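# Rest the block above the blue disc with three arms

## Task

Set the block so it rests above the blue disc painted on the table, with the block's centre over the disc. When finished, neither the block nor any of the three sticks may touch the table, and every post must still stand close to its original spot. The arrangement must stay in place by itself, with no robot holding it up. Any number of arms may help. Release everything and move the arms away at the end.

## Robot and tools

Robots: three identical i2rt Big YAM arms named arm1, arm2 and arm3. Each has six revolute joints, a two-finger gripper and a wrist camera. With joints 1 and 6 at zero and the hand level and pointing forward, the wrist camera rides on top of the hand, looking toward the fingertips. The hand can reach roughly 1.0 m from the joint 1 axis. The feet sit on the tabletop at about (scene frame, metres; heading in degrees counter-clockwise from +x): arm1 (+0.62, 0.00, +0.72) heading +180; arm2 (-0.31, +0.54, +0.72) heading -60; arm3 (-0.31, -0.54, +0.72) heading +60.

Frame: one shared scene frame, origin on the floor, +z up. The hand point is midway between the fingertips. The hand's z axis runs along the fingers, and the fingers open and close along its y axis.

Tool execute_actions: argument actions is a list holding zero or one action. An action is an object keyed by robot name; each robot's value is {"joints": {...}}. Inside joints, give absolute targets, not offsets, by name. joint1_rad, -2.879 to 2.879 rad, turns the arm about its foot, positive counter-clockwise seen from above, zero pointing the way the foot faces. joint2_rad, 0 to 3.141, is the shoulder: 0 has the upper arm pointing back about level, and larger values raise it and bring it forward. joint3_rad, 0 to 3.019, is the elbow: 0 folds the forearm onto the upper arm, and larger values open it. joint4_rad, -1.692 to 1.57, pitches the hand, positive tilting the fingers up. joint5_rad, -1.57 to 1.57, swings the hand sideways, positive toward the arm's right. joint6_rad, -2.094 to 2.094, rolls the hand, positive clockwise viewed from behind it. gripper_m, 0 to 0.093, is the fingertip gap in metres. Finger pads squeeze with about 50 to 62 N each at most, less on some grippers. The done tolerances are ±0.045, 0.14, 0.09, 0.055, 0.03, 0.035 rad and ±0.003 m. Every motion in an action starts at once, and each may finish at a different moment. Joints move at different speeds, so the hand can swing widely between postures. A joint or a robot you omit may still be driving toward an earlier target. Argument cameras lists images to return: arm1_cam_wrist, arm2_cam_wrist, arm3_cam_wrist, cam_high, cam_low, or all. Omitted, null or ["all"] returns all; [] returns none. An unknown key, an unknown camera or an out-of-range value rejects the whole call, and nothing moves. An empty actions list only reports state and images.

Tool wait: seconds, 0 to 10. Commands nothing new and returns what an empty execute_actions would.

Tool zoom_image: camera plus region [x0, y0, x1, y1] in pixels of that camera's latest full image, origin at the top left, no bigger than 504 by 504.

Tool finished_scene: scene is the current scene's integer number. It ends the scene permanently after the last command has been held, and its result tells whether the goal was met.

Results: joint_status tells how each commanded motion of the last accepted action ended. off_target means the joint stopped away from its goal and may still be pushing. After contact_stop or time_out, the joint forgets the old goal and holds where it stopped. An exception is a time_out joint that keeps its target, or one trimmed to lie within 0.375, 0.375, 0.113, 0.225, 0.075 and 0.3 rad of where it stands, still pushing and listed in on_its_own. It resumes if the path clears. Sending it its reported position relieves the push. "joint command not followed", usually with a cause line, means a self- and inter-arm collision check blocked that arm's joint targets. Its gripper target still runs, and blocked joints read not_followed. The arm may keep retrying those targets on later actions. A call with no action never prints this line. on_its_own lists what the call did not command; its "held at" value is the held target, not the actual position. A joint carrying a load can sag. A target very close to the current position may not move the joint. A "pictures" line gives the order of the returned images. Once a result reports a stop, any further execute_actions, wait or finished_scene calls in that same reply are skipped.

Cameras: cam_high and cam_low are fixed in the room. The calibration lines give intrinsics K, distortion D and T_world_to_cam, which maps scene coordinates into the camera frame using OpenCV conventions. Each may be a little off; a fixed camera by up to about 2.3 degrees and 9 mm. Wrist camera poses come from reported joint angles, so their error can be larger.

Hazards: the arms do not halt on contact and can push very hard. Two robots pressing hard together ends the run, and a hard hit can too. The collision check can react late and ignores fingers, gripper housings and wrist cameras. Knocking any item out of the work area ends the scene. Avoid drops, slips, slams and heavy pushes. Loose objects may occasionally get a short shove from outside. Holding loads heats motors, even while idle. From 85 °C a MOTOR HOT warning appears. At 100 °C the arm's motors and gripper go limp until they cool, the arm falls, and an OVER-TEMPERATURE FAULT line appears. Unmet named keys then read limit_stop_at_motor_heat; resend those targets. The simulation keeps running while you compose a reply, and the robots hold the last command during that gap.

Each tool is called as name(argument=value, ...), one argument or row to a line, values as JSON.

## Session

execute_actions(
  actions=[],
)

Scene clock: 0.00 s.
Motor temperatures (°C, as the motors report them): arm1=[18 19 16 19 19 17] | arm2=[21 17 18 18 21 18] | arm3=[17 20 18 18 20 19]
arm1.joint_positions: joint1_rad=-0.482 joint2_rad=+0.591 joint3_rad=+1.379 joint4_rad=-1.369 joint5_rad=+0.055 joint6_rad=+0.144 gripper_m=+0.094
arm1.joint_status: not commanded
arm1.hand: x=+0.4349 y=+0.1066 z=+1.3184 quat_wxyz=(-0.110, +0.829, -0.286, -0.468) (m; scene frame)
arm2.joint_positions: joint1_rad=-0.454 joint2_rad=+0.518 joint3_rad=+1.354 joint4_rad=-1.337 joint5_rad=+0.119 joint6_rad=+0.206 gripper_m=+0.094
arm2.joint_status: not commanded
arm2.hand: x=-0.3146 y=+0.3349 z=+1.2932 quat_wxyz=(-0.365, -0.672, -0.538, +0.354) (m; scene frame)
arm3.joint_positions: joint1_rad=+0.412 joint2_rad=+0.518 joint3_rad=+1.453 joint4_rad=-1.416 joint5_rad=-0.207 joint6_rad=+0.254 gripper_m=+0.094
arm3.joint_status: not commanded
arm3.hand: x=-0.3232 y=-0.3636 z=+1.3577 quat_wxyz=(-0.258, +0.534, -0.666, -0.453) (m; scene frame)
pictures: arm1_cam_wrist, arm2_cam_wrist, arm3_cam_wrist, cam_high, cam_low
Images, in order (width x height): arm1_cam_wrist 504x504, arm2_cam_wrist 504x504, arm3_cam_wrist 504x504, cam_high 672x504, cam_low 672x504.

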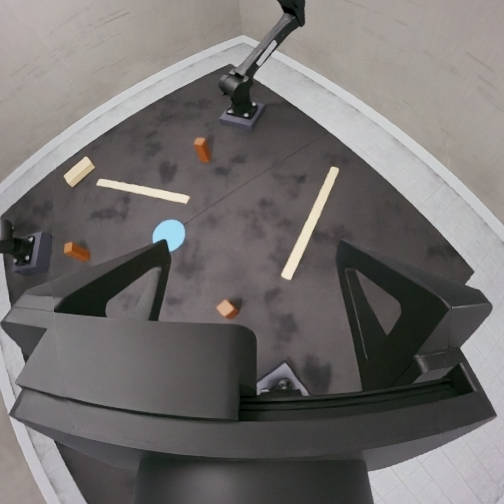

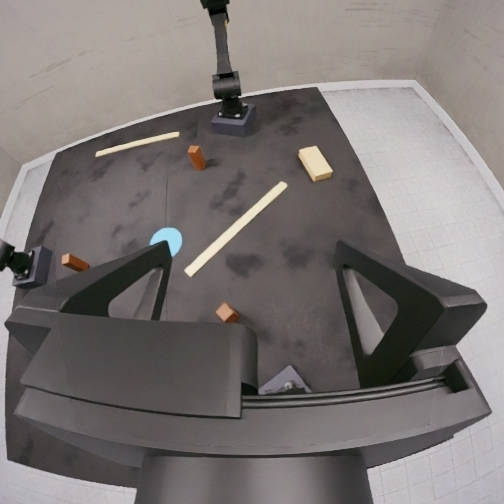

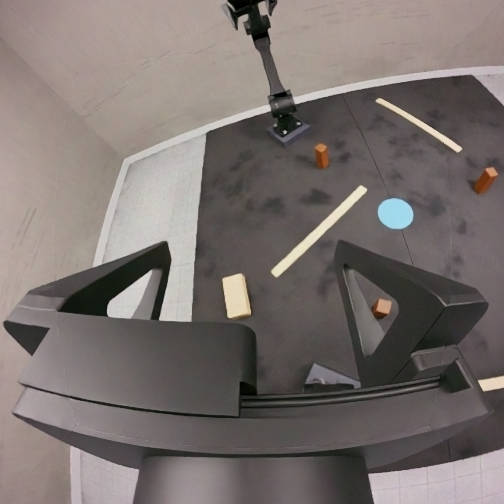

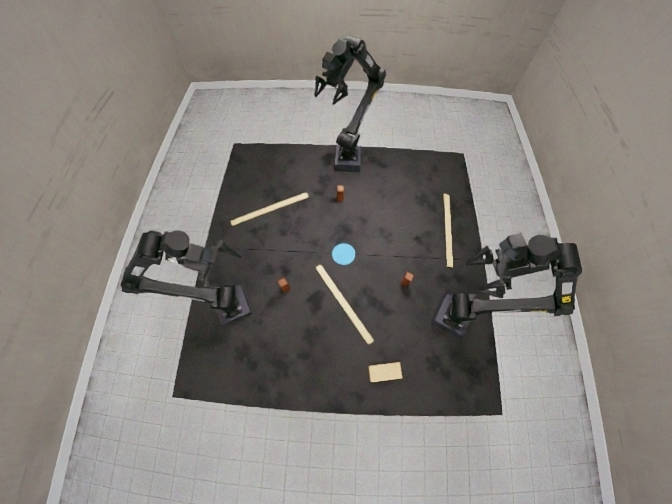

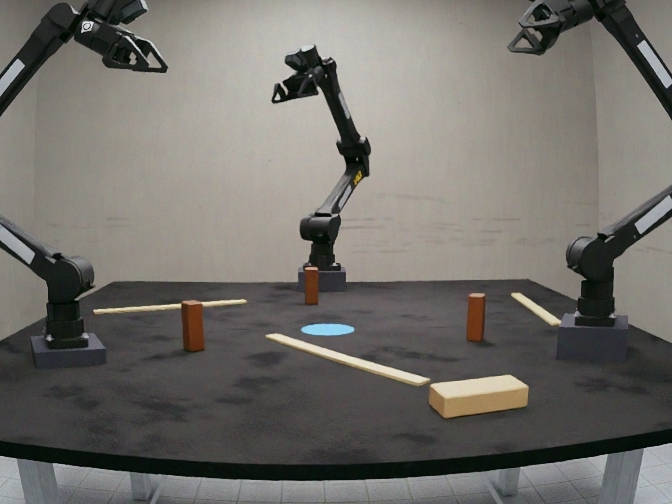

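zoom_image(
  camera="cam_high",
  region=[210,140,490,400],
)

zoom_image(
  camera="cam_low",
  region=[80,250,580,430],
)

execute_actions(
  actions=[
    {"arm1":{"joints":{"joint1_rad":0,"joint2_rad":1.2,"joint3_rad":1.0,"joint4_rad":-1.37,"joint5_rad":0,"joint6_rad":0}},"arm2":{"joints":{"joint1_rad":0,"joint2_rad":1.5,"joint3_rad":1.0,"joint4_rad":-1.07,"joint5_rad":0,"joint6_rad":0}},"arm3":{"joints":{"joint1_rad":0,"joint2_rad":1.2,"joint3_rad":0.7,"joint4_rad":-0.6,"joint5_rad":0,"joint6_rad":0}}},
  ],
)

Region (210, 140, 490, 400) of cam_high's 672x504 image, scaled by 1.800, with more detail than that image has; it fills the top 468 rows of this view, and the rest is white.

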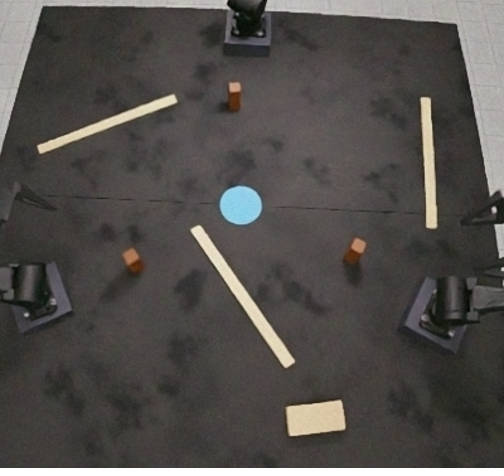

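Region (80, 250, 580, 430) of cam_low's 672x504 image, scaled by 1.008, with more detail than that image has; it fills the top 181 rows of this view, and the rest is white.

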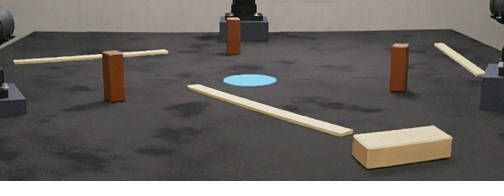

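Scene clock: 2.20 s.
Motor temperatures (°C, as the motors report them): arm1=[18 19 17 19 19 17] | arm2=[21 17 18 18 21 18] | arm3=[17 20 19 18 20 19]
arm1.joint_positions: joint1_rad=-0.002 joint2_rad=+1.202 joint3_rad=+0.987 joint4_rad=-1.369 joint5_rad=+0.002 joint6_rad=+0.014 gripper_m=+0.094
arm1.joint_status: all done
arm1.hand: x=+0.3027 y=+0.0031 z=+0.9654 quat_wxyz=(-0.007, +1.000, -0.014, +0.003) (m; scene frame)
arm2.joint_positions: joint1_rad=+0.003 joint2_rad=+1.499 joint3_rad=+0.996 joint4_rad=-1.080 joint5_rad=+0.001 joint6_rad=+0.008 gripper_m=+0.094
arm2.joint_status: all done
arm2.hand: x=-0.1192 y=+0.1910 z=+0.8300 quat_wxyz=(+0.013, -0.512, -0.859, -0.003) (m; scene frame)
arm3.joint_positions: joint1_rad=+0.000 joint2_rad=+1.216 joint3_rad=+0.692 joint4_rad=-0.623 joint5_rad=-0.002 joint6_rad=+0.012 gripper_m=+0.094
arm3.joint_status: all done
arm3.hand: x=-0.1261 y=-0.1966 z=+0.8762 quat_wxyz=(-0.172, +0.497, -0.843, -0.111) (m; scene frame)
pictures: arm1_cam_wrist, arm2_cam_wrist, arm3_cam_wrist, cam_high, cam_low
camera_calibration (this result's frames):
arm1_cam_wrist: T_world_to_cam=[[0.016108, 0.999805, 0.0114273, -0.0186843], [0.788997, -0.0197303, 0.61408, -0.828804], [0.614185, -0.000875516, -0.789161, 0.694286], [0, 0, 0, 1]] pos_world=[0.227805, 0.00293593, 1.05707]
arm2_cam_wrist: T_world_to_cam=[[-0.880812, -0.473448, 0.00416509, -0.0220542], [-0.376312, 0.705382, 0.600687, -0.671255], [-0.287332, 0.527525, -0.799473, 0.654827], [0, 0, 0, 1]] pos_world=[-0.0838742, 0.117613, 0.926823]
arm3_cam_wrist: T_world_to_cam=[[0.875025, -0.483868, -0.014258, 0.0297967], [-0.471893, -0.859195, 0.197738, -0.390195], [-0.10793, -0.166298, -0.980151, 0.933163], [0, 0, 0, 1]] pos_world=[-0.109487, -0.165654, 0.992223]
Images, in order (width x height): arm1_cam_wrist 504x504, arm2_cam_wrist 504x504, arm3_cam_wrist 504x504, cam_high 672x504, cam_low 672x504.

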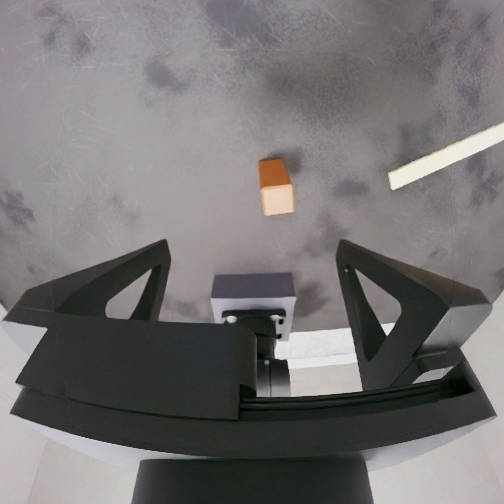

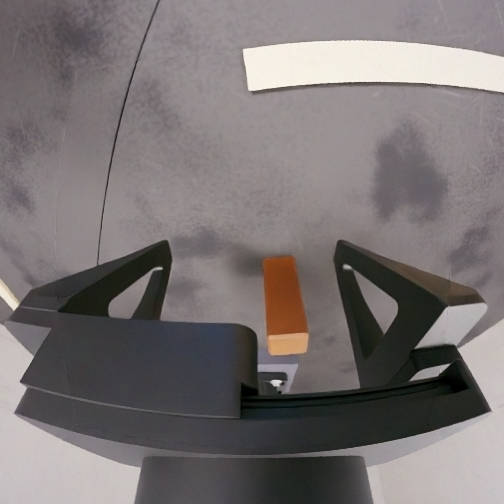

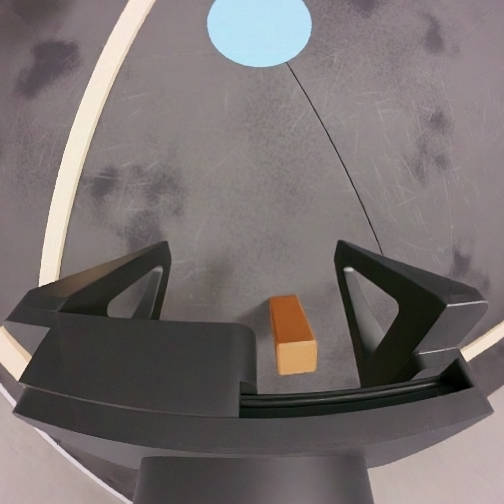

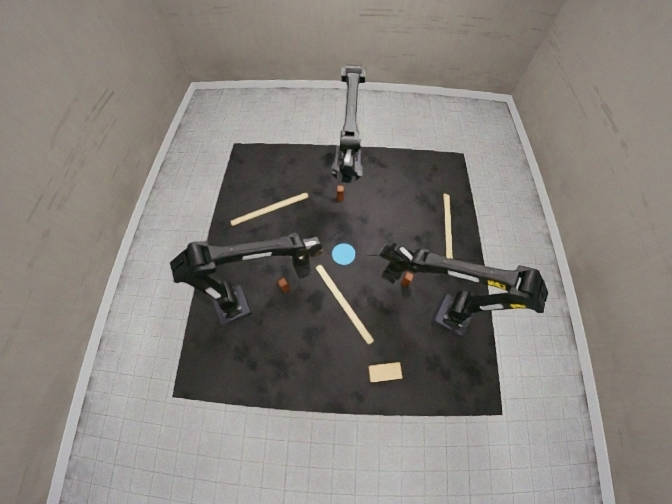

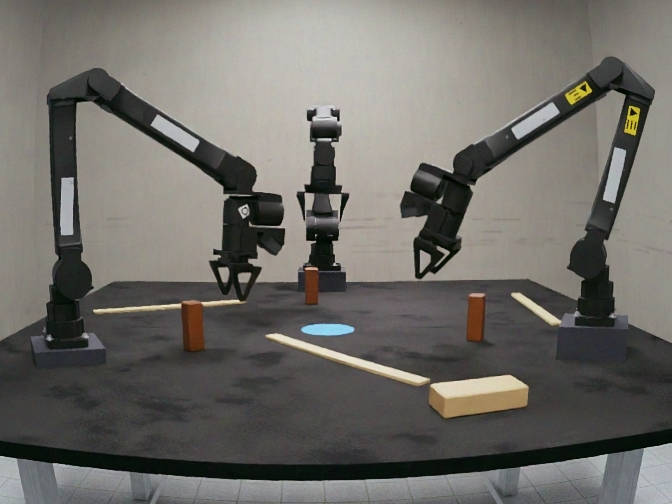

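execute_actions(
  actions=[
    {"arm1":{"joints":{"joint2_rad":1.5,"joint3_rad":1.3}},"arm2":{"joints":{"joint3_rad":1.4,"joint4_rad":-1.47}},"arm3":{"joints":{"joint4_rad":-1.2,"joint3_rad":0.8}}},
  ],
  cameras=[],
)

execute_actions(
  actions=[
    {"arm1":{"joints":{"joint2_rad":0.8,"joint3_rad":0.6}},"arm2":{"joints":{"joint2_rad":1.0,"joint3_rad":0.9}},"arm3":{"joints":{"joint4_rad":-0.4}}},
  ],
  cameras=["cam_high","arm1_cam_wrist"],
)

Scene clock: 4.17 s.
Motor temperatures (°C, as the motors report them): arm1=[18 19 18 19 19 17] | arm2=[21 18 19 18 21 18] | arm3=[17 20 20 18 20 19]
arm1.joint_positions: joint1_rad=-0.002 joint2_rad=+1.496 joint3_rad=+1.236 joint4_rad=-1.369 joint5_rad=+0.002 joint6_rad=+0.014 gripper_m=+0.094
arm1.joint_status: all done
arm1.hand: x=+0.2051 y=+0.0047 z=+0.9547 quat_wxyz=(-0.007, +1.000, -0.014, +0.025) (m; scene frame)
arm2.joint_positions: joint1_rad=+0.003 joint2_rad=+1.497 joint3_rad=+1.360 joint4_rad=-1.459 joint5_rad=+0.001 joint6_rad=+0.008 gripper_m=+0.094
arm2.joint_status: all done
arm2.hand: x=-0.0984 y=+0.1553 z=+0.9617 quat_wxyz=(+0.018, -0.512, -0.859, -0.006) (m; scene frame)
arm3.joint_positions: joint1_rad=+0.000 joint2_rad=+1.214 joint3_rad=+0.757 joint4_rad=-1.184 joint5_rad=-0.002 joint6_rad=+0.012 gripper_m=+0.094
arm3.joint_status: all done
arm3.hand: x=-0.1767 y=-0.2909 z=+0.8788 quat_wxyz=(+0.038, +0.508, -0.861, +0.016) (m; scene frame)
pictures: none
No camera images: the call's "cameras" was empty. Leave "cameras" out to get every camera's image.

Scene clock: 5.57 s.
Motor temperatures (°C, as the motors report them): arm1=[18 19 18 19 19 17] | arm2=[21 18 19 18 21 18] | arm3=[17 20 20 18 20 19]
arm1.joint_positions: joint1_rad=-0.002 joint2_rad=+0.810 joint3_rad=+0.605 joint4_rad=-1.369 joint5_rad=+0.002 joint6_rad=+0.014 gripper_m=+0.094
arm1.joint_status: all done
arm1.hand: x=+0.4380 y=+0.0019 z=+0.9114 quat_wxyz=(-0.007, +1.000, -0.014, -0.002) (m; scene frame)
arm2.joint_positions: joint1_rad=+0.003 joint2_rad=+0.994 joint3_rad=+0.905 joint4_rad=-1.465 joint5_rad=+0.001 joint6_rad=+0.008 gripper_m=+0.094
arm2.joint_status: all done
arm2.hand: x=-0.1841 y=+0.3104 z=+0.9536 quat_wxyz=(+0.001, -0.512, -0.859, +0.005) (m; scene frame)
arm3.joint_positions: joint1_rad=+0.000 joint2_rad=+1.214 joint3_rad=+0.757 joint4_rad=-0.426 joint5_rad=-0.002 joint6_rad=+0.012 gripper_m=+0.094
arm3.joint_status: all done
arm3.hand: x=-0.0939 y=-0.1379 z=+0.9321 quat_wxyz=(-0.281, +0.478, -0.813, -0.177) (m; scene frame)
pictures: arm1_cam_wrist, cam_high
camera_calibration (this result's frames):
arm1_cam_wrist: T_world_to_cam=[[0.0161048, 0.999805, 0.0114082, -0.0189432], [0.79505, -0.0197239, 0.606223, -0.897951], [0.606329, -0.000692983, -0.795213, 0.577533], [0, 0, 0, 1]] pos_world=[0.364046, 0.0016286, 1.00384]
Images, in order (width x height): arm1_cam_wrist 504x504, cam_high 672x504.

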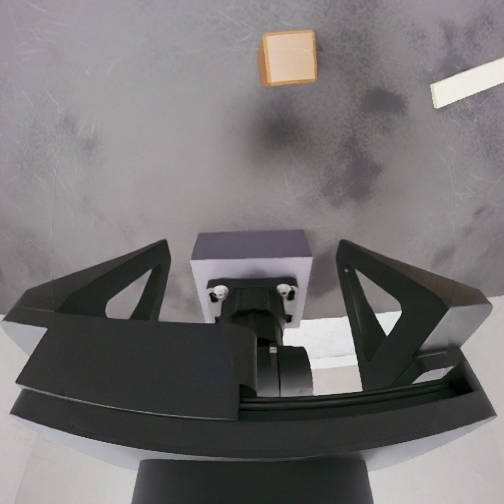

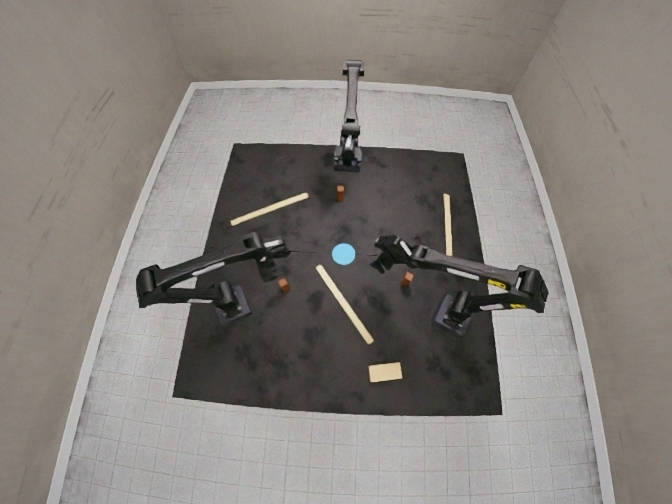

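execute_actions(
  actions=[
    {"arm1":{"joints":{"joint1_rad":-0.794,"joint6_rad":0.285,"joint2_rad":1.4,"joint3_rad":1.15,"joint4_rad":-0.928}},"arm2":{"joints":{"joint1_rad":-0.259,"joint6_rad":1.173,"joint2_rad":1.5,"joint3_rad":1.35,"joint4_rad":-1.07}},"arm3":{"joints":{"joint1_rad":-1.161,"joint6_rad":-0.02,"joint3_rad":0.95,"joint4_rad":-0.876}}},
  ],
  cameras=[],
)

execute_actions(
  actions=[
    {"arm1":{"joints":{"joint2_rad":1.76}},"arm2":{"joints":{"joint2_rad":1.822}},"arm3":{"joints":{"joint2_rad":1.618}}},
  ],
)

Scene clock: 11.37 s.
Motor temperatures (°C, as the motors report them): arm1=[18 19 19 19 19 17] | arm2=[21 18 21 18 21 18] | arm3=[17 20 23 18 20 19]
arm1.joint_positions: joint1_rad=-0.798 joint2_rad=+1.398 joint3_rad=+1.091 joint4_rad=-0.942 joint5_rad=-0.001 joint6_rad=+0.270 gripper_m=+0.094
arm1.joint_status: all done
arm1.hand: x=+0.3003 y=+0.3353 z=+0.9548 quat_wxyz=(-0.046, +0.846, -0.507, -0.161) (m; scene frame)
arm2.joint_positions: joint1_rad=-0.265 joint2_rad=+1.503 joint3_rad=+1.297 joint4_rad=-1.080 joint5_rad=+0.000 joint6_rad=+1.164 gripper_m=+0.094
arm2.joint_status: all done
arm2.hand: x=-0.1894 y=+0.0426 z=+0.9450 quat_wxyz=(-0.135, -0.940, -0.314, +0.017) (m; scene frame)
arm3.joint_positions: joint1_rad=-1.161 joint2_rad=+1.211 joint3_rad=+0.916 joint4_rad=-0.861 joint5_rad=-0.001 joint6_rad=-0.009 gripper_m=+0.094
arm3.joint_status: all done
arm3.hand: x=+0.1077 y=-0.5710 z=+0.9535 quat_wxyz=(-0.199, -0.036, -0.979, +0.012) (m; scene frame)
pictures: none
No camera images: the call's "cameras" was empty. Leave "cameras" out to get every camera's image.

Scene clock: 12.67 s.
Motor temperatures (°C, as the motors report them): arm1=[18 19 20 19 19 17] | arm2=[21 18 21 18 21 18] | arm3=[17 20 23 18 20 19]
arm1.joint_positions: joint1_rad=-0.798 joint2_rad=+1.774 joint3_rad=+1.105 joint4_rad=-0.942 joint5_rad=-0.001 joint6_rad=+0.271 gripper_m=+0.094
arm1.joint_status: all done
arm1.hand: x=+0.3067 y=+0.3293 z=+0.7934 quat_wxyz=(+0.002, +0.858, -0.514, +0.013) (m; scene frame)
arm2.joint_positions: joint1_rad=-0.265 joint2_rad=+1.830 joint3_rad=+1.319 joint4_rad=-1.078 joint5_rad=+0.000 joint6_rad=+1.165 gripper_m=+0.094
arm2.joint_status: all done
arm2.hand: x=-0.1898 y=+0.0375 z=+0.7929 quat_wxyz=(+0.015, -0.949, -0.316, +0.004) (m; scene frame)
arm3.joint_positions: joint1_rad=-1.161 joint2_rad=+1.636 joint3_rad=+0.916 joint4_rad=-0.861 joint5_rad=-0.001 joint6_rad=-0.009 gripper_m=+0.094
arm3.joint_status: all done
arm3.hand: x=+0.0877 y=-0.5704 z=+0.7873 quat_wxyz=(+0.012, -0.037, -0.999, +0.002) (m; scene frame)
pictures: arm1_cam_wrist, arm2_cam_wrist, arm3_cam_wrist, cam_high, cam_low
camera_calibration (this result's frames):
arm1_cam_wrist: T_world_to_cam=[[0.876127, 0.482036, 0.00661855, -0.432297], [0.37107, -0.683077, 0.629057, -0.385214], [0.307749, -0.548677, -0.777331, 0.821353], [0, 0, 0, 1]] pos_world=[0.268917, 0.395909, 0.883646]
arm2_cam_wrist: T_world_to_cam=[[-0.596925, 0.801879, 0.0258934, -0.167863], [0.661435, 0.473599, 0.581556, -0.34642], [0.454074, 0.364272, -0.813094, 0.843525], [0, 0, 0, 1]] pos_world=[-0.254091, -0.00860282, 0.891675]
arm3_cam_wrist: T_world_to_cam=[[-0.0750432, -0.997148, 0.00799278, -0.566369], [-0.802323, 0.065137, 0.593325, -0.348165], [-0.592153, 0.0381122, -0.804924, 0.828056], [0, 0, 0, 1]] pos_world=[0.168494, -0.573634, 0.877624]
Images, in order (width x height): arm1_cam_wrist 504x504, arm2_cam_wrist 504x504, arm3_cam_wrist 504x504, cam_high 672x504, cam_low 672x504.

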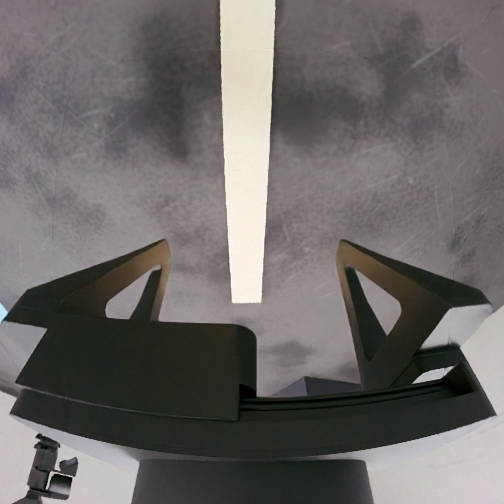

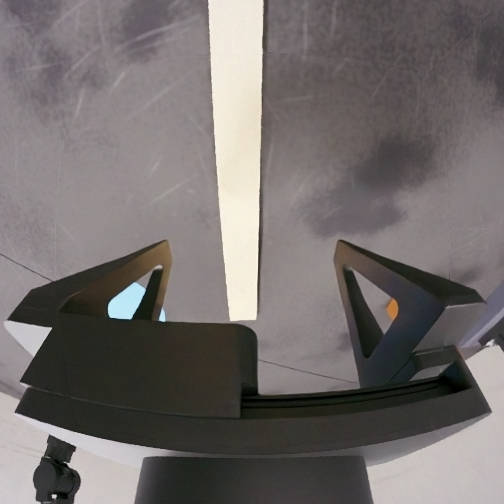

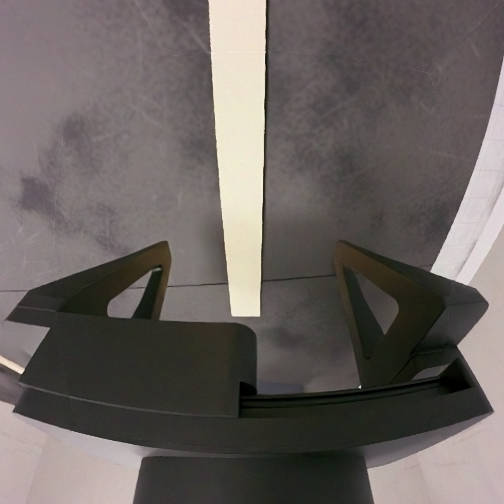

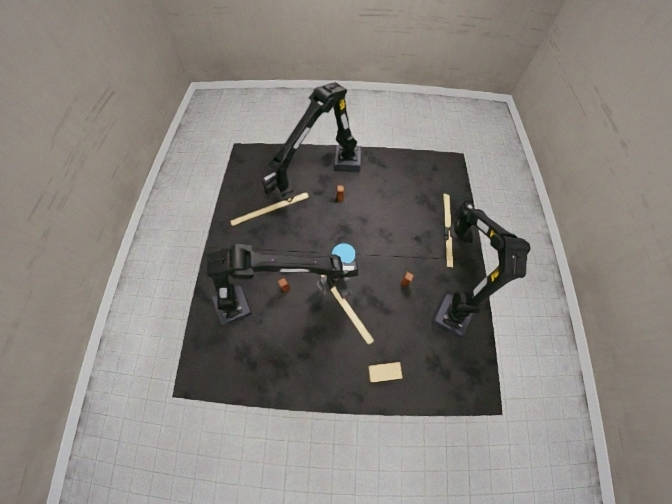

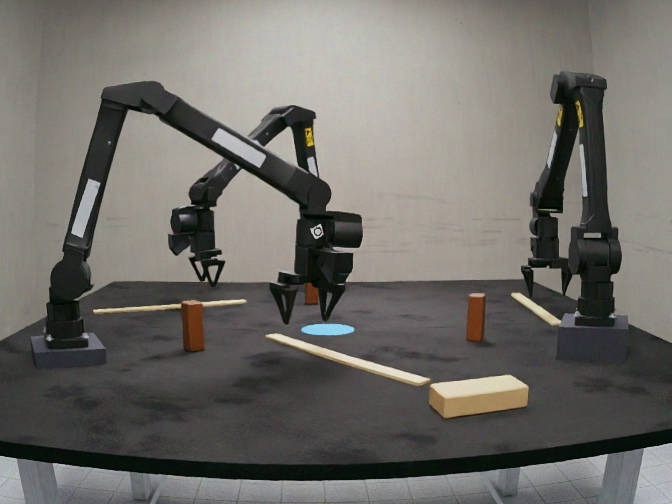

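execute_actions(
  actions=[
    {"arm1":{"joints":{"joint2_rad":1.88,"joint3_rad":1.075,"joint4_rad":-0.73,"gripper_m":0.06}},"arm2":{"joints":{"joint2_rad":1.915,"joint3_rad":1.26,"joint4_rad":-0.88,"gripper_m":0.06}},"arm3":{"joints":{"joint2_rad":1.758,"joint3_rad":0.878,"joint4_rad":-0.65,"gripper_m":0.06}}},
  ],
)

Scene clock: 14.13 s.
Motor temperatures (°C, as the motors report them): arm1=[18 19 20 19 19 17] | arm2=[21 18 21 18 21 18] | arm3=[17 20 23 18 20 19]
arm1.joint_positions: joint1_rad=-0.798 joint2_rad=+1.882 joint3_rad=+1.076 joint4_rad=-0.747 joint5_rad=-0.001 joint6_rad=+0.271 gripper_m=+0.060
arm1.joint_status: all done
arm1.hand: x=+0.2948 y=+0.3420 z=+0.7371 quat_wxyz=(-0.005, +0.858, -0.514, -0.015) (m; scene frame)
arm2.joint_positions: joint1_rad=-0.264 joint2_rad=+1.905 joint3_rad=+1.264 joint4_rad=-0.891 joint5_rad=+0.000 joint6_rad=+1.166 gripper_m=+0.060
arm2.joint_status: all done
arm2.hand: x=-0.1871 y=+0.0260 z=+0.7380 quat_wxyz=(-0.013, -0.949, -0.316, +0.006) (m; scene frame)
arm3.joint_positions: joint1_rad=-1.163 joint2_rad=+1.748 joint3_rad=+0.880 joint4_rad=-0.677 joint5_rad=-0.002 joint6_rad=-0.011 gripper_m=+0.060
arm3.joint_status: all done
arm3.hand: x=+0.0963 y=-0.5721 z=+0.7349 quat_wxyz=(-0.006, -0.037, -0.999, +0.002) (m; scene frame)
pictures: arm1_cam_wrist, arm2_cam_wrist, arm3_cam_wrist, cam_high, cam_low
camera_calibration (this result's frames):
arm1_cam_wrist: T_world_to_cam=[[0.876015, 0.482217, -0.00809133, -0.416815], [0.395313, -0.708329, 0.584805, -0.302565], [0.276272, -0.515497, -0.811133, 0.811109], [0, 0, 0, 1]] pos_world=[0.260657, 0.404803, 0.831486]
arm2_cam_wrist: T_world_to_cam=[[-0.597091, 0.801753, -0.0259833, -0.117358], [0.65337, 0.504867, 0.564106, -0.300254], [0.465392, 0.319846, -0.825293, 0.814048], [0, 0, 0, 1]] pos_world=[-0.252747, -0.0146894, 0.838154]
arm3_cam_wrist: T_world_to_cam=[[-0.0747231, -0.997178, 0.00720072, -0.566543], [-0.823098, 0.0657517, 0.56408, -0.286148], [-0.562962, 0.0362229, -0.825689, 0.80245], [0, 0, 0, 1]] pos_world=[0.173887, -0.575197, 0.828064]
Images, in order (width x height): arm1_cam_wrist 504x504, arm2_cam_wrist 504x504, arm3_cam_wrist 504x504, cam_high 672x504, cam_low 672x504.

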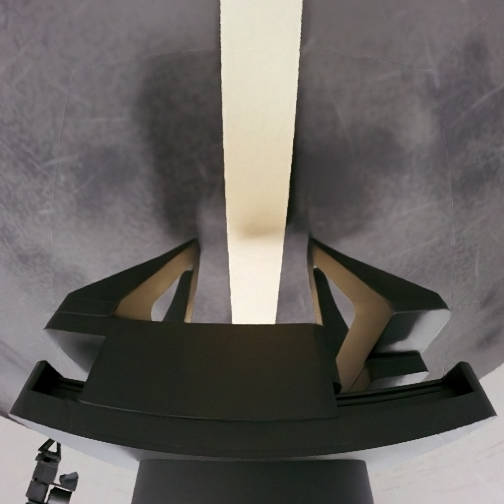

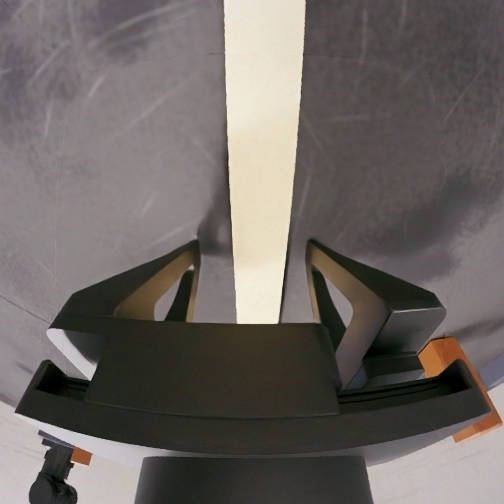

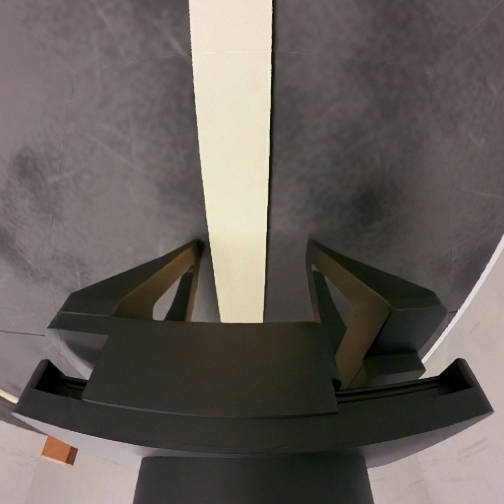

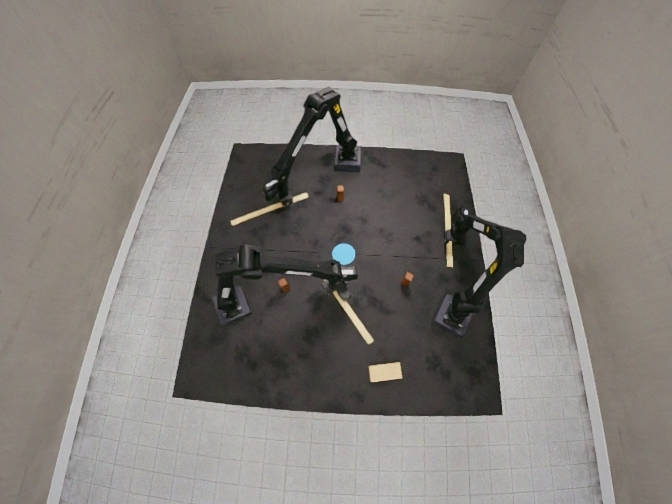

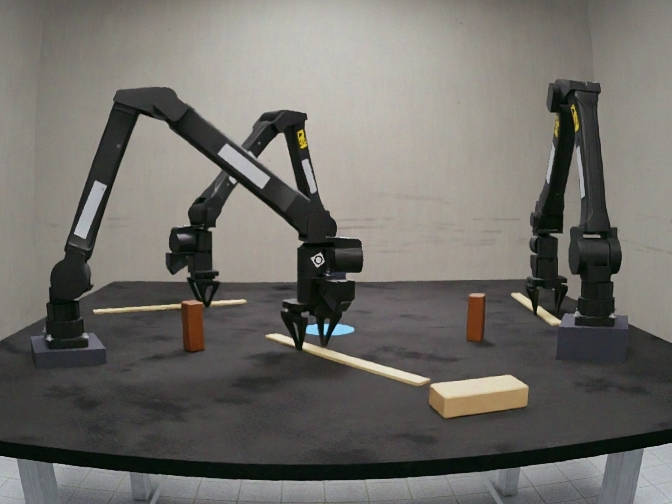

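execute_actions(
  actions=[
    {"arm1":{"joints":{"joint2_rad":1.912}},"arm2":{"joints":{"joint2_rad":1.94}},"arm3":{"joints":{"joint2_rad":1.785,"joint1_rad":-1.135}}},
  ],
  cameras=[],
)

execute_actions(
  actions=[
    {"arm1":{"joints":{"gripper_m":0.015}},"arm2":{"joints":{"gripper_m":0.015}},"arm3":{"joints":{"gripper_m":0.015}}},
  ],
)

Scene clock: 14.97 s.
Motor temperatures (°C, as the motors report them): arm1=[18 19 20 19 19 17] | arm2=[21 18 21 18 21 18] | arm3=[17 21 23 18 20 19]
arm1.joint_positions: joint1_rad=-0.798 joint2_rad=+1.888 joint3_rad=+1.076 joint4_rad=-0.746 joint5_rad=-0.001 joint6_rad=+0.272 gripper_m=+0.060
arm1.joint_status: all done
arm1.hand: x=+0.2952 y=+0.3415 z=+0.7347 quat_wxyz=(-0.005, +0.857, -0.515, -0.013) (m; scene frame)
arm2.joint_positions: joint1_rad=-0.264 joint2_rad=+1.911 joint3_rad=+1.264 joint4_rad=-0.889 joint5_rad=+0.000 joint6_rad=+1.167 gripper_m=+0.060
arm2.joint_status: all done
arm2.hand: x=-0.1872 y=+0.0262 z=+0.7351 quat_wxyz=(-0.012, -0.949, -0.315, +0.006) (m; scene frame)
arm3.joint_positions: joint1_rad=-1.152 joint2_rad=+1.749 joint3_rad=+0.880 joint4_rad=-0.671 joint5_rad=-0.001 joint6_rad=-0.011 gripper_m=+0.060
arm3.joint_status: all done
arm3.hand: x=+0.0981 y=-0.5678 z=+0.7346 quat_wxyz=(-0.009, -0.031, -0.999, +0.003) (m; scene frame)
pictures: none
No camera images: the call's "cameras" was empty. Leave "cameras" out to get every camera's image.

Scene clock: 15.57 s.
Motor temperatures (°C, as the motors report them): arm1=[18 19 19 19 19 17] | arm2=[21 18 21 18 21 18] | arm3=[17 21 23 18 20 19]
arm1.joint_positions: joint1_rad=-0.798 joint2_rad=+1.888 joint3_rad=+1.076 joint4_rad=-0.745 joint5_rad=-0.001 joint6_rad=+0.272 gripper_m=+0.027
arm1.joint_status: gripper_m off_target (ended at +0.027, target +0.015)
arm1.hand: x=+0.2951 y=+0.3416 z=+0.7345 quat_wxyz=(-0.005, +0.857, -0.515, -0.013) (m; scene frame)
arm2.joint_positions: joint1_rad=-0.264 joint2_rad=+1.912 joint3_rad=+1.264 joint4_rad=-0.887 joint5_rad=+0.000 joint6_rad=+1.167 gripper_m=+0.027
arm2.joint_status: gripper_m off_target (ended at +0.027, target +0.015)
arm2.hand: x=-0.1871 y=+0.0258 z=+0.7347 quat_wxyz=(-0.012, -0.949, -0.315, +0.006) (m; scene frame)
arm3.joint_positions: joint1_rad=-1.138 joint2_rad=+1.750 joint3_rad=+0.880 joint4_rad=-0.669 joint5_rad=-0.003 joint6_rad=-0.011 gripper_m=+0.027
arm3.joint_status: gripper_m off_target (ended at +0.027, target +0.015)
arm3.hand: x=+0.0986 y=-0.5616 z=+0.7340 quat_wxyz=(-0.009, -0.024, -1.000, +0.001) (m; scene frame)
pictures: arm1_cam_wrist, arm2_cam_wrist, arm3_cam_wrist, cam_high, cam_low
camera_calibration (this result's frames):
arm1_cam_wrist: T_world_to_cam=[[0.876584, 0.48119, -0.00751741, -0.417158], [0.393138, -0.706994, 0.58788, -0.303574], [0.277567, -0.518281, -0.808914, 0.807646], [0, 0, 0, 1]] pos_world=[0.260844, 0.404695, 0.828644]
arm2_cam_wrist: T_world_to_cam=[[-0.596168, 0.802494, -0.0242514, -0.118408], [0.654192, 0.503062, 0.564767, -0.298632], [0.465422, 0.320831, -0.824894, 0.811124], [0, 0, 0, 1]] pos_world=[-0.252744, -0.0149812, 0.834877]
arm3_cam_wrist: T_world_to_cam=[[-0.0492029, -0.998772, 0.00576587, -0.55824], [-0.827472, 0.0439957, 0.55978, -0.29312], [-0.559346, 0.0227717, -0.828621, 0.796808], [0, 0, 0, 1]] pos_world=[0.175676, -0.562803, 0.827553]
Images, in order (width x height): arm1_cam_wrist 504x504, arm2_cam_wrist 504x504, arm3_cam_wrist 504x504, cam_high 672x504, cam_low 672x504.

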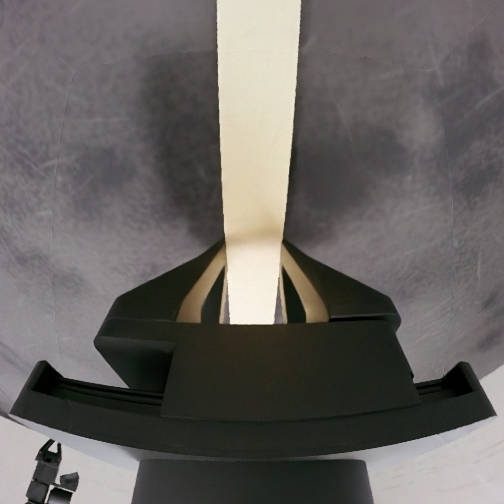

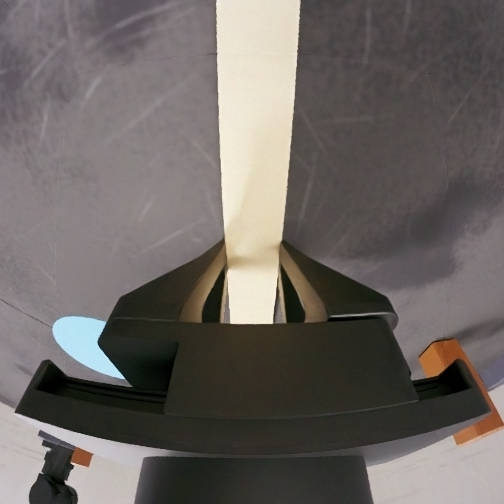

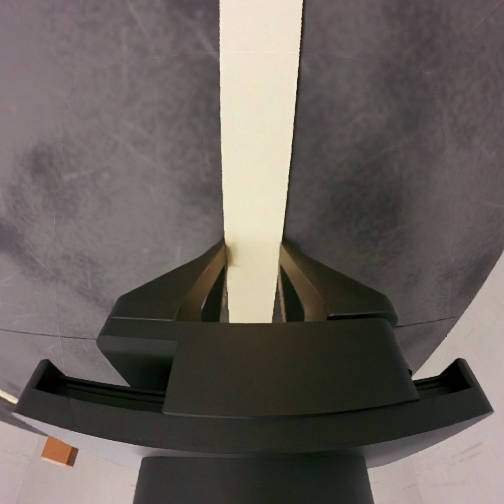

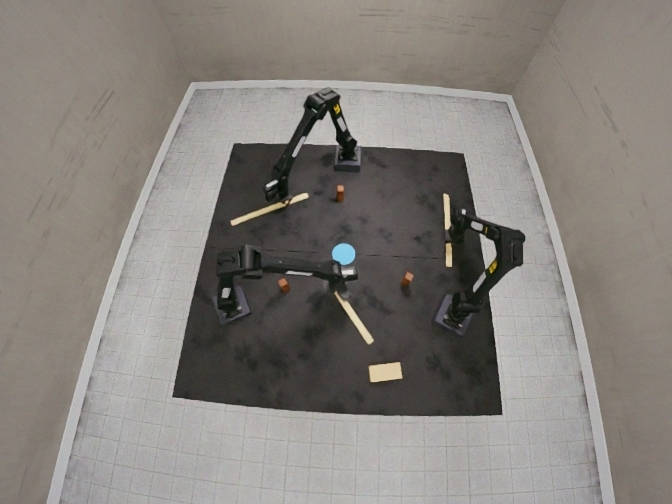

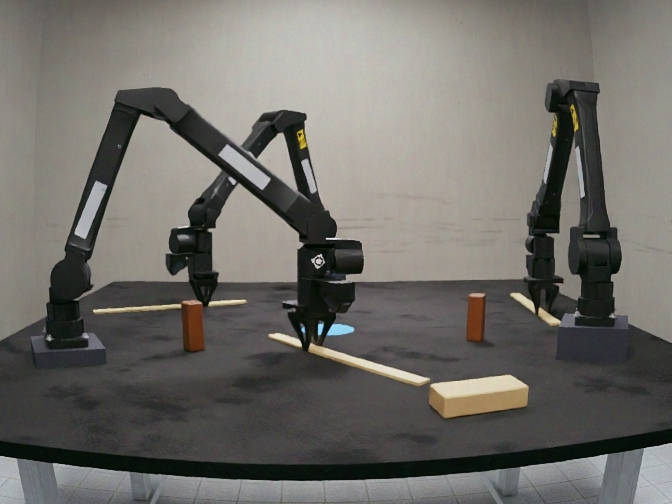

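execute_actions(
  actions=[
    {"arm1":{"joints":{"joint2_rad":1.5}},"arm2":{"joints":{"joint2_rad":1.5}},"arm3":{"joints":{"joint2_rad":1.35}}},
  ],
  cameras=[],
)

execute_actions(
  actions=[
    {"arm1":{"joints":{"joint2_rad":1.0,"joint3_rad":0.72,"joint4_rad":-1.15}},"arm2":{"joints":{"joint2_rad":1.0,"joint3_rad":0.83,"joint4_rad":-1.25}},"arm3":{"joints":{"joint2_rad":1.0,"joint3_rad":0.71,"joint4_rad":-1.15}}},
  ],
  cameras=["cam_low"],
)

execute_actions(
  actions=[
    {"arm1":{"joints":{"joint1_rad":-0.08,"joint6_rad":-0.058}},"arm2":{"joints":{"joint1_rad":-0.088,"joint6_rad":-0.106}},"arm3":{"joints":{"joint1_rad":-0.132,"joint6_rad":-0.086}}},
  ],
  cameras=["cam_low","cam_high"],
)

Scene clock: 18.00 s.
Motor temperatures (°C, as the motors report them): arm1=[18 19 19 19 19 17] | arm2=[21 18 21 18 21 18] | arm3=[17 21 23 18 20 19]
arm1.joint_positions: joint1_rad=-0.798 joint2_rad=+1.489 joint3_rad=+1.067 joint4_rad=-0.745 joint5_rad=-0.001 joint6_rad=+0.272 gripper_m=+0.027
arm1.joint_status: all done
arm1.hand: x=+0.2736 y=+0.3633 z=+0.9197 quat_wxyz=(-0.056, +0.839, -0.503, -0.199) (m; scene frame)
arm2.joint_positions: joint1_rad=-0.264 joint2_rad=+1.500 joint3_rad=+1.250 joint4_rad=-0.887 joint5_rad=+0.000 joint6_rad=+1.167 gripper_m=+0.027
arm2.joint_status: all done
arm2.hand: x=-0.1820 y=+0.0142 z=+0.9414 quat_wxyz=(-0.209, -0.928, -0.309, +0.022) (m; scene frame)
arm3.joint_positions: joint1_rad=-1.138 joint2_rad=+1.346 joint3_rad=+0.862 joint4_rad=-0.667 joint5_rad=-0.003 joint6_rad=-0.011 gripper_m=+0.027
arm3.joint_status: all done
arm3.hand: x=+0.1328 y=-0.5628 z=+0.8932 quat_wxyz=(-0.202, -0.023, -0.979, +0.008) (m; scene frame)
pictures: none
No camera images: the call's "cameras" was empty. Leave "cameras" out to get every camera's image.

Scene clock: 19.23 s.
Motor temperatures (°C, as the motors report them): arm1=[18 19 20 19 19 17] | arm2=[21 18 21 18 21 18] | arm3=[17 21 23 18 20 19]
arm1.joint_positions: joint1_rad=-0.798 joint2_rad=+1.005 joint3_rad=+0.727 joint4_rad=-1.137 joint5_rad=-0.001 joint6_rad=+0.272 gripper_m=+0.027
arm1.joint_status: all done
arm1.hand: x=+0.4270 y=+0.2024 z=+0.9246 quat_wxyz=(-0.023, +0.854, -0.513, -0.081) (m; scene frame)
arm2.joint_positions: joint1_rad=-0.264 joint2_rad=+0.996 joint3_rad=+0.836 joint4_rad=-1.244 joint5_rad=+0.000 joint6_rad=+1.167 gripper_m=+0.027
arm2.joint_status: all done
arm2.hand: x=-0.2399 y=+0.2530 z=+0.9305 quat_wxyz=(-0.077, -0.946, -0.314, +0.011) (m; scene frame)
arm3.joint_positions: joint1_rad=-1.138 joint2_rad=+0.994 joint3_rad=+0.693 joint4_rad=-1.136 joint5_rad=-0.003 joint6_rad=-0.011 gripper_m=+0.027
arm3.joint_status: all done
arm3.hand: x=-0.0388 y=-0.5524 z=+0.9110 quat_wxyz=(-0.060, -0.024, -0.998, +0.003) (m; scene frame)
pictures: cam_low
Images, in order (width x height): cam_low 672x504.

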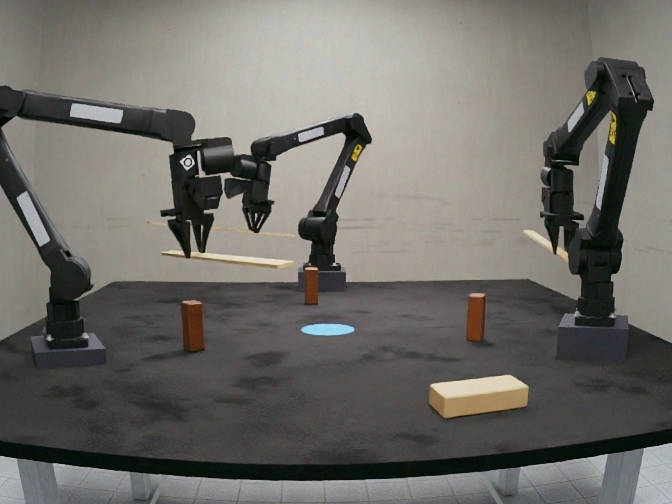

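Scene clock: 21.27 s.
Motor temperatures (°C, as the motors report them): arm1=[18 19 20 19 19 17] | arm2=[21 18 21 18 21 18] | arm3=[17 21 23 18 20 19]
arm1.joint_positions: joint1_rad=-0.087 joint2_rad=+1.005 joint3_rad=+0.727 joint4_rad=-1.137 joint5_rad=-0.001 joint6_rad=-0.044 gripper_m=+0.027
arm1.joint_status: all done
arm1.hand: x=+0.3409 y=+0.0264 z=+0.9231 quat_wxyz=(-0.011, +0.996, -0.027, -0.081) (m; scene frame)
arm2.joint_positions: joint1_rad=-0.087 joint2_rad=+0.996 joint3_rad=+0.836 joint4_rad=-1.244 joint5_rad=+0.000 joint6_rad=-0.097 gripper_m=+0.027
arm2.joint_status: all done
arm2.hand: x=-0.1910 y=+0.2695 z=+0.9300 quat_wxyz=(-0.060, -0.503, -0.861, +0.048) (m; scene frame)
arm3.joint_positions: joint1_rad=-0.136 joint2_rad=+0.994 joint3_rad=+0.693 joint4_rad=-1.136 joint5_rad=-0.001 joint6_rad=-0.076 gripper_m=+0.027
arm3.joint_status: all done
arm3.hand: x=-0.1491 y=-0.3182 z=+0.9114 quat_wxyz=(-0.053, +0.486, -0.872, -0.030) (m; scene frame)
pictures: cam_high, cam_low
Images, in order (width x height): cam_high 672x504, cam_low 672x504.

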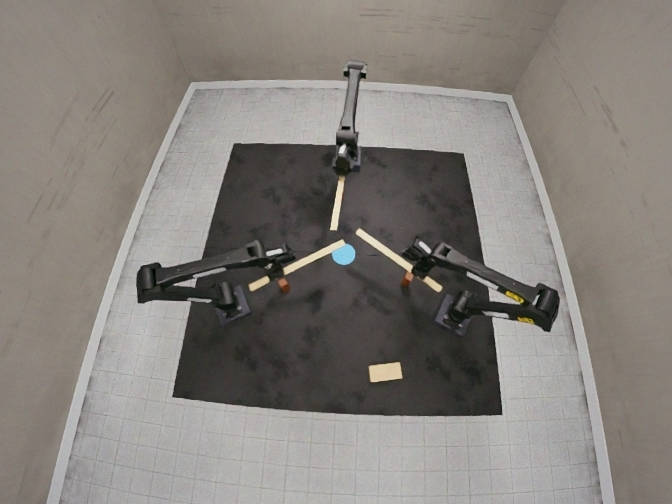

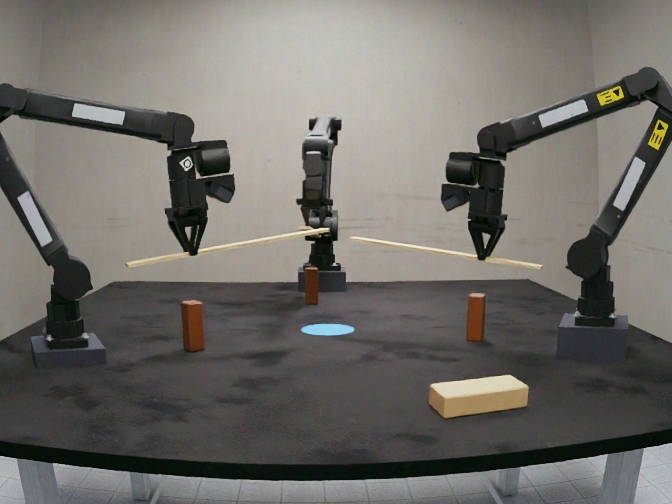

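execute_actions(
  actions=[
    {"arm1":{"joints":{"joint2_rad":1.195,"joint3_rad":0.71,"joint4_rad":-0.845}},"arm2":{"joints":{"joint2_rad":1.2,"joint3_rad":0.815,"joint4_rad":-0.95}},"arm3":{"joints":{"joint2_rad":1.18,"joint3_rad":0.71,"joint4_rad":-0.85}}},
  ],
)

zoom_image(
  camera="cam_high",
  region=[240,150,460,320],
)

zoom_image(
  camera="cam_low",
  region=[110,200,560,360],
)

Scene clock: 22.60 s.
Motor temperatures (°C, as the motors report them): arm1=[18 19 20 19 19 17] | arm2=[21 18 21 18 21 18] | arm3=[17 21 23 18 20 19]
arm1.joint_positions: joint1_rad=-0.087 joint2_rad=+1.200 joint3_rad=+0.714 joint4_rad=-0.867 joint5_rad=-0.001 joint6_rad=-0.044 gripper_m=+0.027
arm1.joint_status: all done
arm1.hand: x=+0.2838 y=+0.0325 z=+0.8744 quat_wxyz=(-0.013, +0.993, -0.026, -0.112) (m; scene frame)
arm2.joint_positions: joint1_rad=-0.087 joint2_rad=+1.212 joint3_rad=+0.816 joint4_rad=-0.966 joint5_rad=+0.000 joint6_rad=-0.098 gripper_m=+0.027
arm2.joint_status: all done
arm2.hand: x=-0.1654 y=+0.2102 z=+0.8685 quat_wxyz=(-0.077, -0.502, -0.859, +0.061) (m; scene frame)
arm3.joint_positions: joint1_rad=-0.136 joint2_rad=+1.193 joint3_rad=+0.693 joint4_rad=-0.873 joint5_rad=-0.001 joint6_rad=-0.076 gripper_m=+0.027
arm3.joint_status: all done
arm3.hand: x=-0.1150 y=-0.2707 z=+0.8659 quat_wxyz=(-0.082, +0.485, -0.870, -0.043) (m; scene frame)
pictures: arm1_cam_wrist, arm2_cam_wrist, arm3_cam_wrist, cam_high, cam_low
camera_calibration (this result's frames):
arm1_cam_wrist: T_world_to_cam=[[0.0427769, 0.998869, 0.0207636, -0.0624251], [0.907406, -0.0475398, 0.417558, -0.618286], [0.418073, 0.000979152, -0.908413, 0.793997], [0, 0, 0, 1]] pos_world=[0.231758, 0.0321839, 0.980744]
arm2_cam_wrist: T_world_to_cam=[[-0.872896, -0.487404, 0.0221174, -0.0651626], [-0.436296, 0.800051, 0.411781, -0.59107], [-0.218399, 0.349792, -0.911014, 0.807817], [0, 0, 0, 1]] pos_world=[-0.138335, 0.158557, 0.980765]
arm3_cam_wrist: T_world_to_cam=[[0.849531, -0.527478, 0.00799954, -0.049913], [-0.48328, -0.77209, 0.412696, -0.610445], [-0.211512, -0.354464, -0.910834, 0.789045], [0, 0, 0, 1]] pos_world=[-0.0857207, -0.217957, 0.971017]
Images, in order (width x height): arm1_cam_wrist 504x504, arm2_cam_wrist 504x504, arm3_cam_wrist 504x504, cam_high 672x504, cam_low 672x504.

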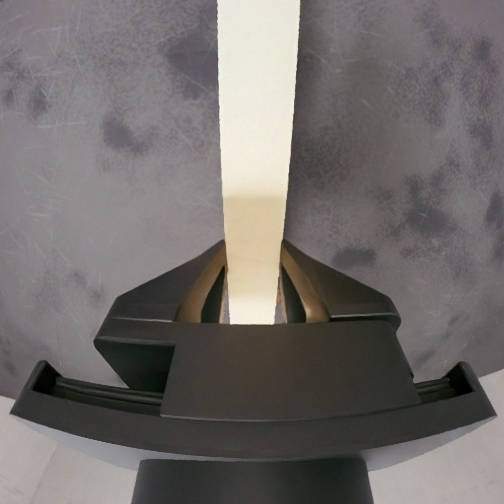

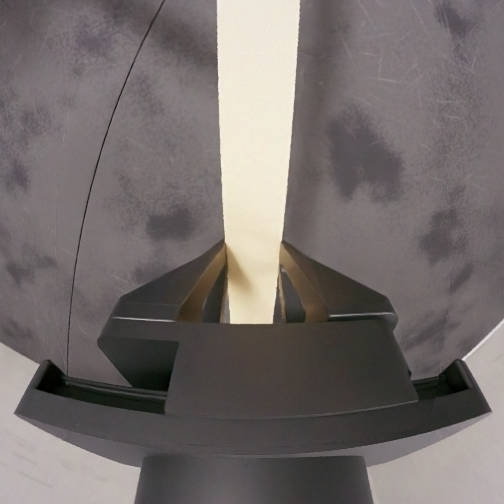

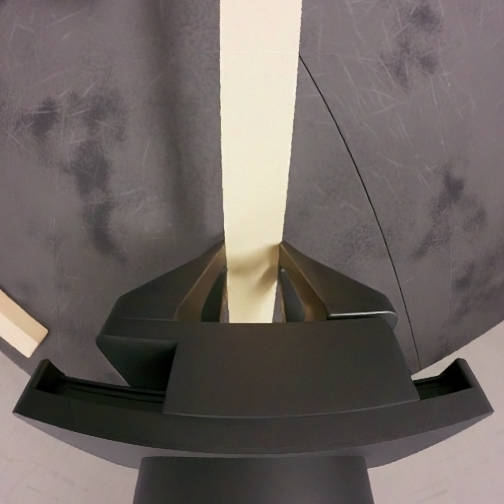

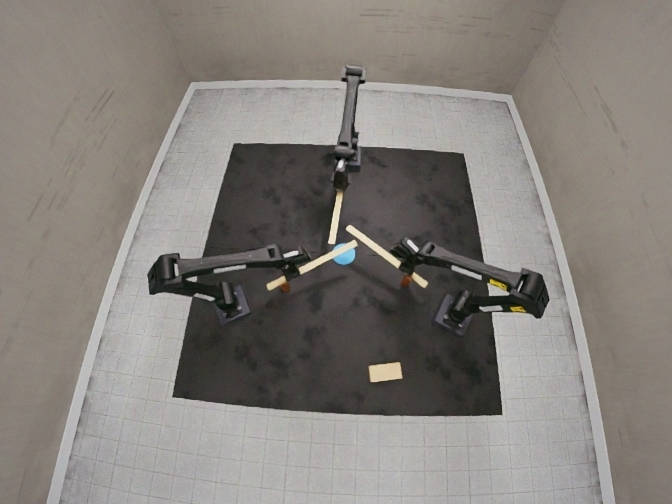

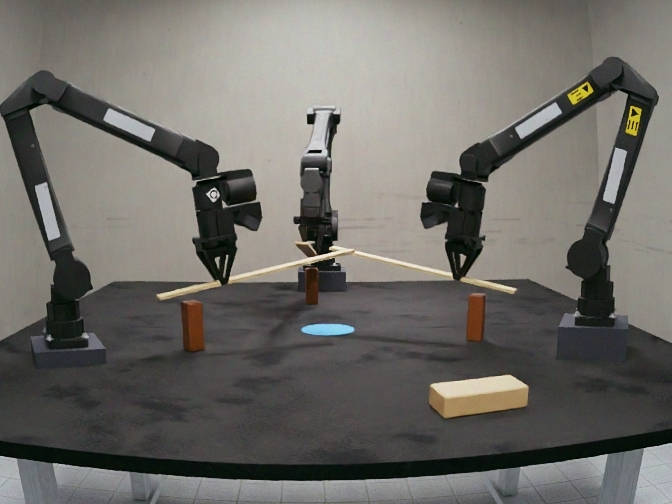

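Region (240, 150, 460, 320) of cam_high's 672x504 image, scaled by 2.291, with more detail than that image has; it fills the top 389 rows of this view, and the rest is white.

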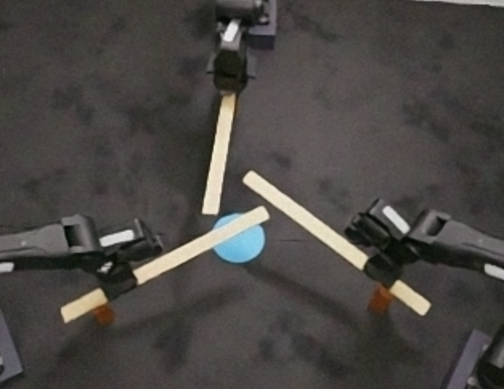

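Region (110, 200, 560, 360) of cam_low's 672x504 image, scaled by 1.120, with more detail than that image has; it fills the top 179 rows of this view, and the rest is white.

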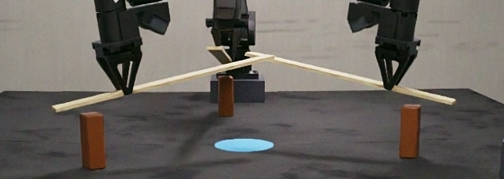

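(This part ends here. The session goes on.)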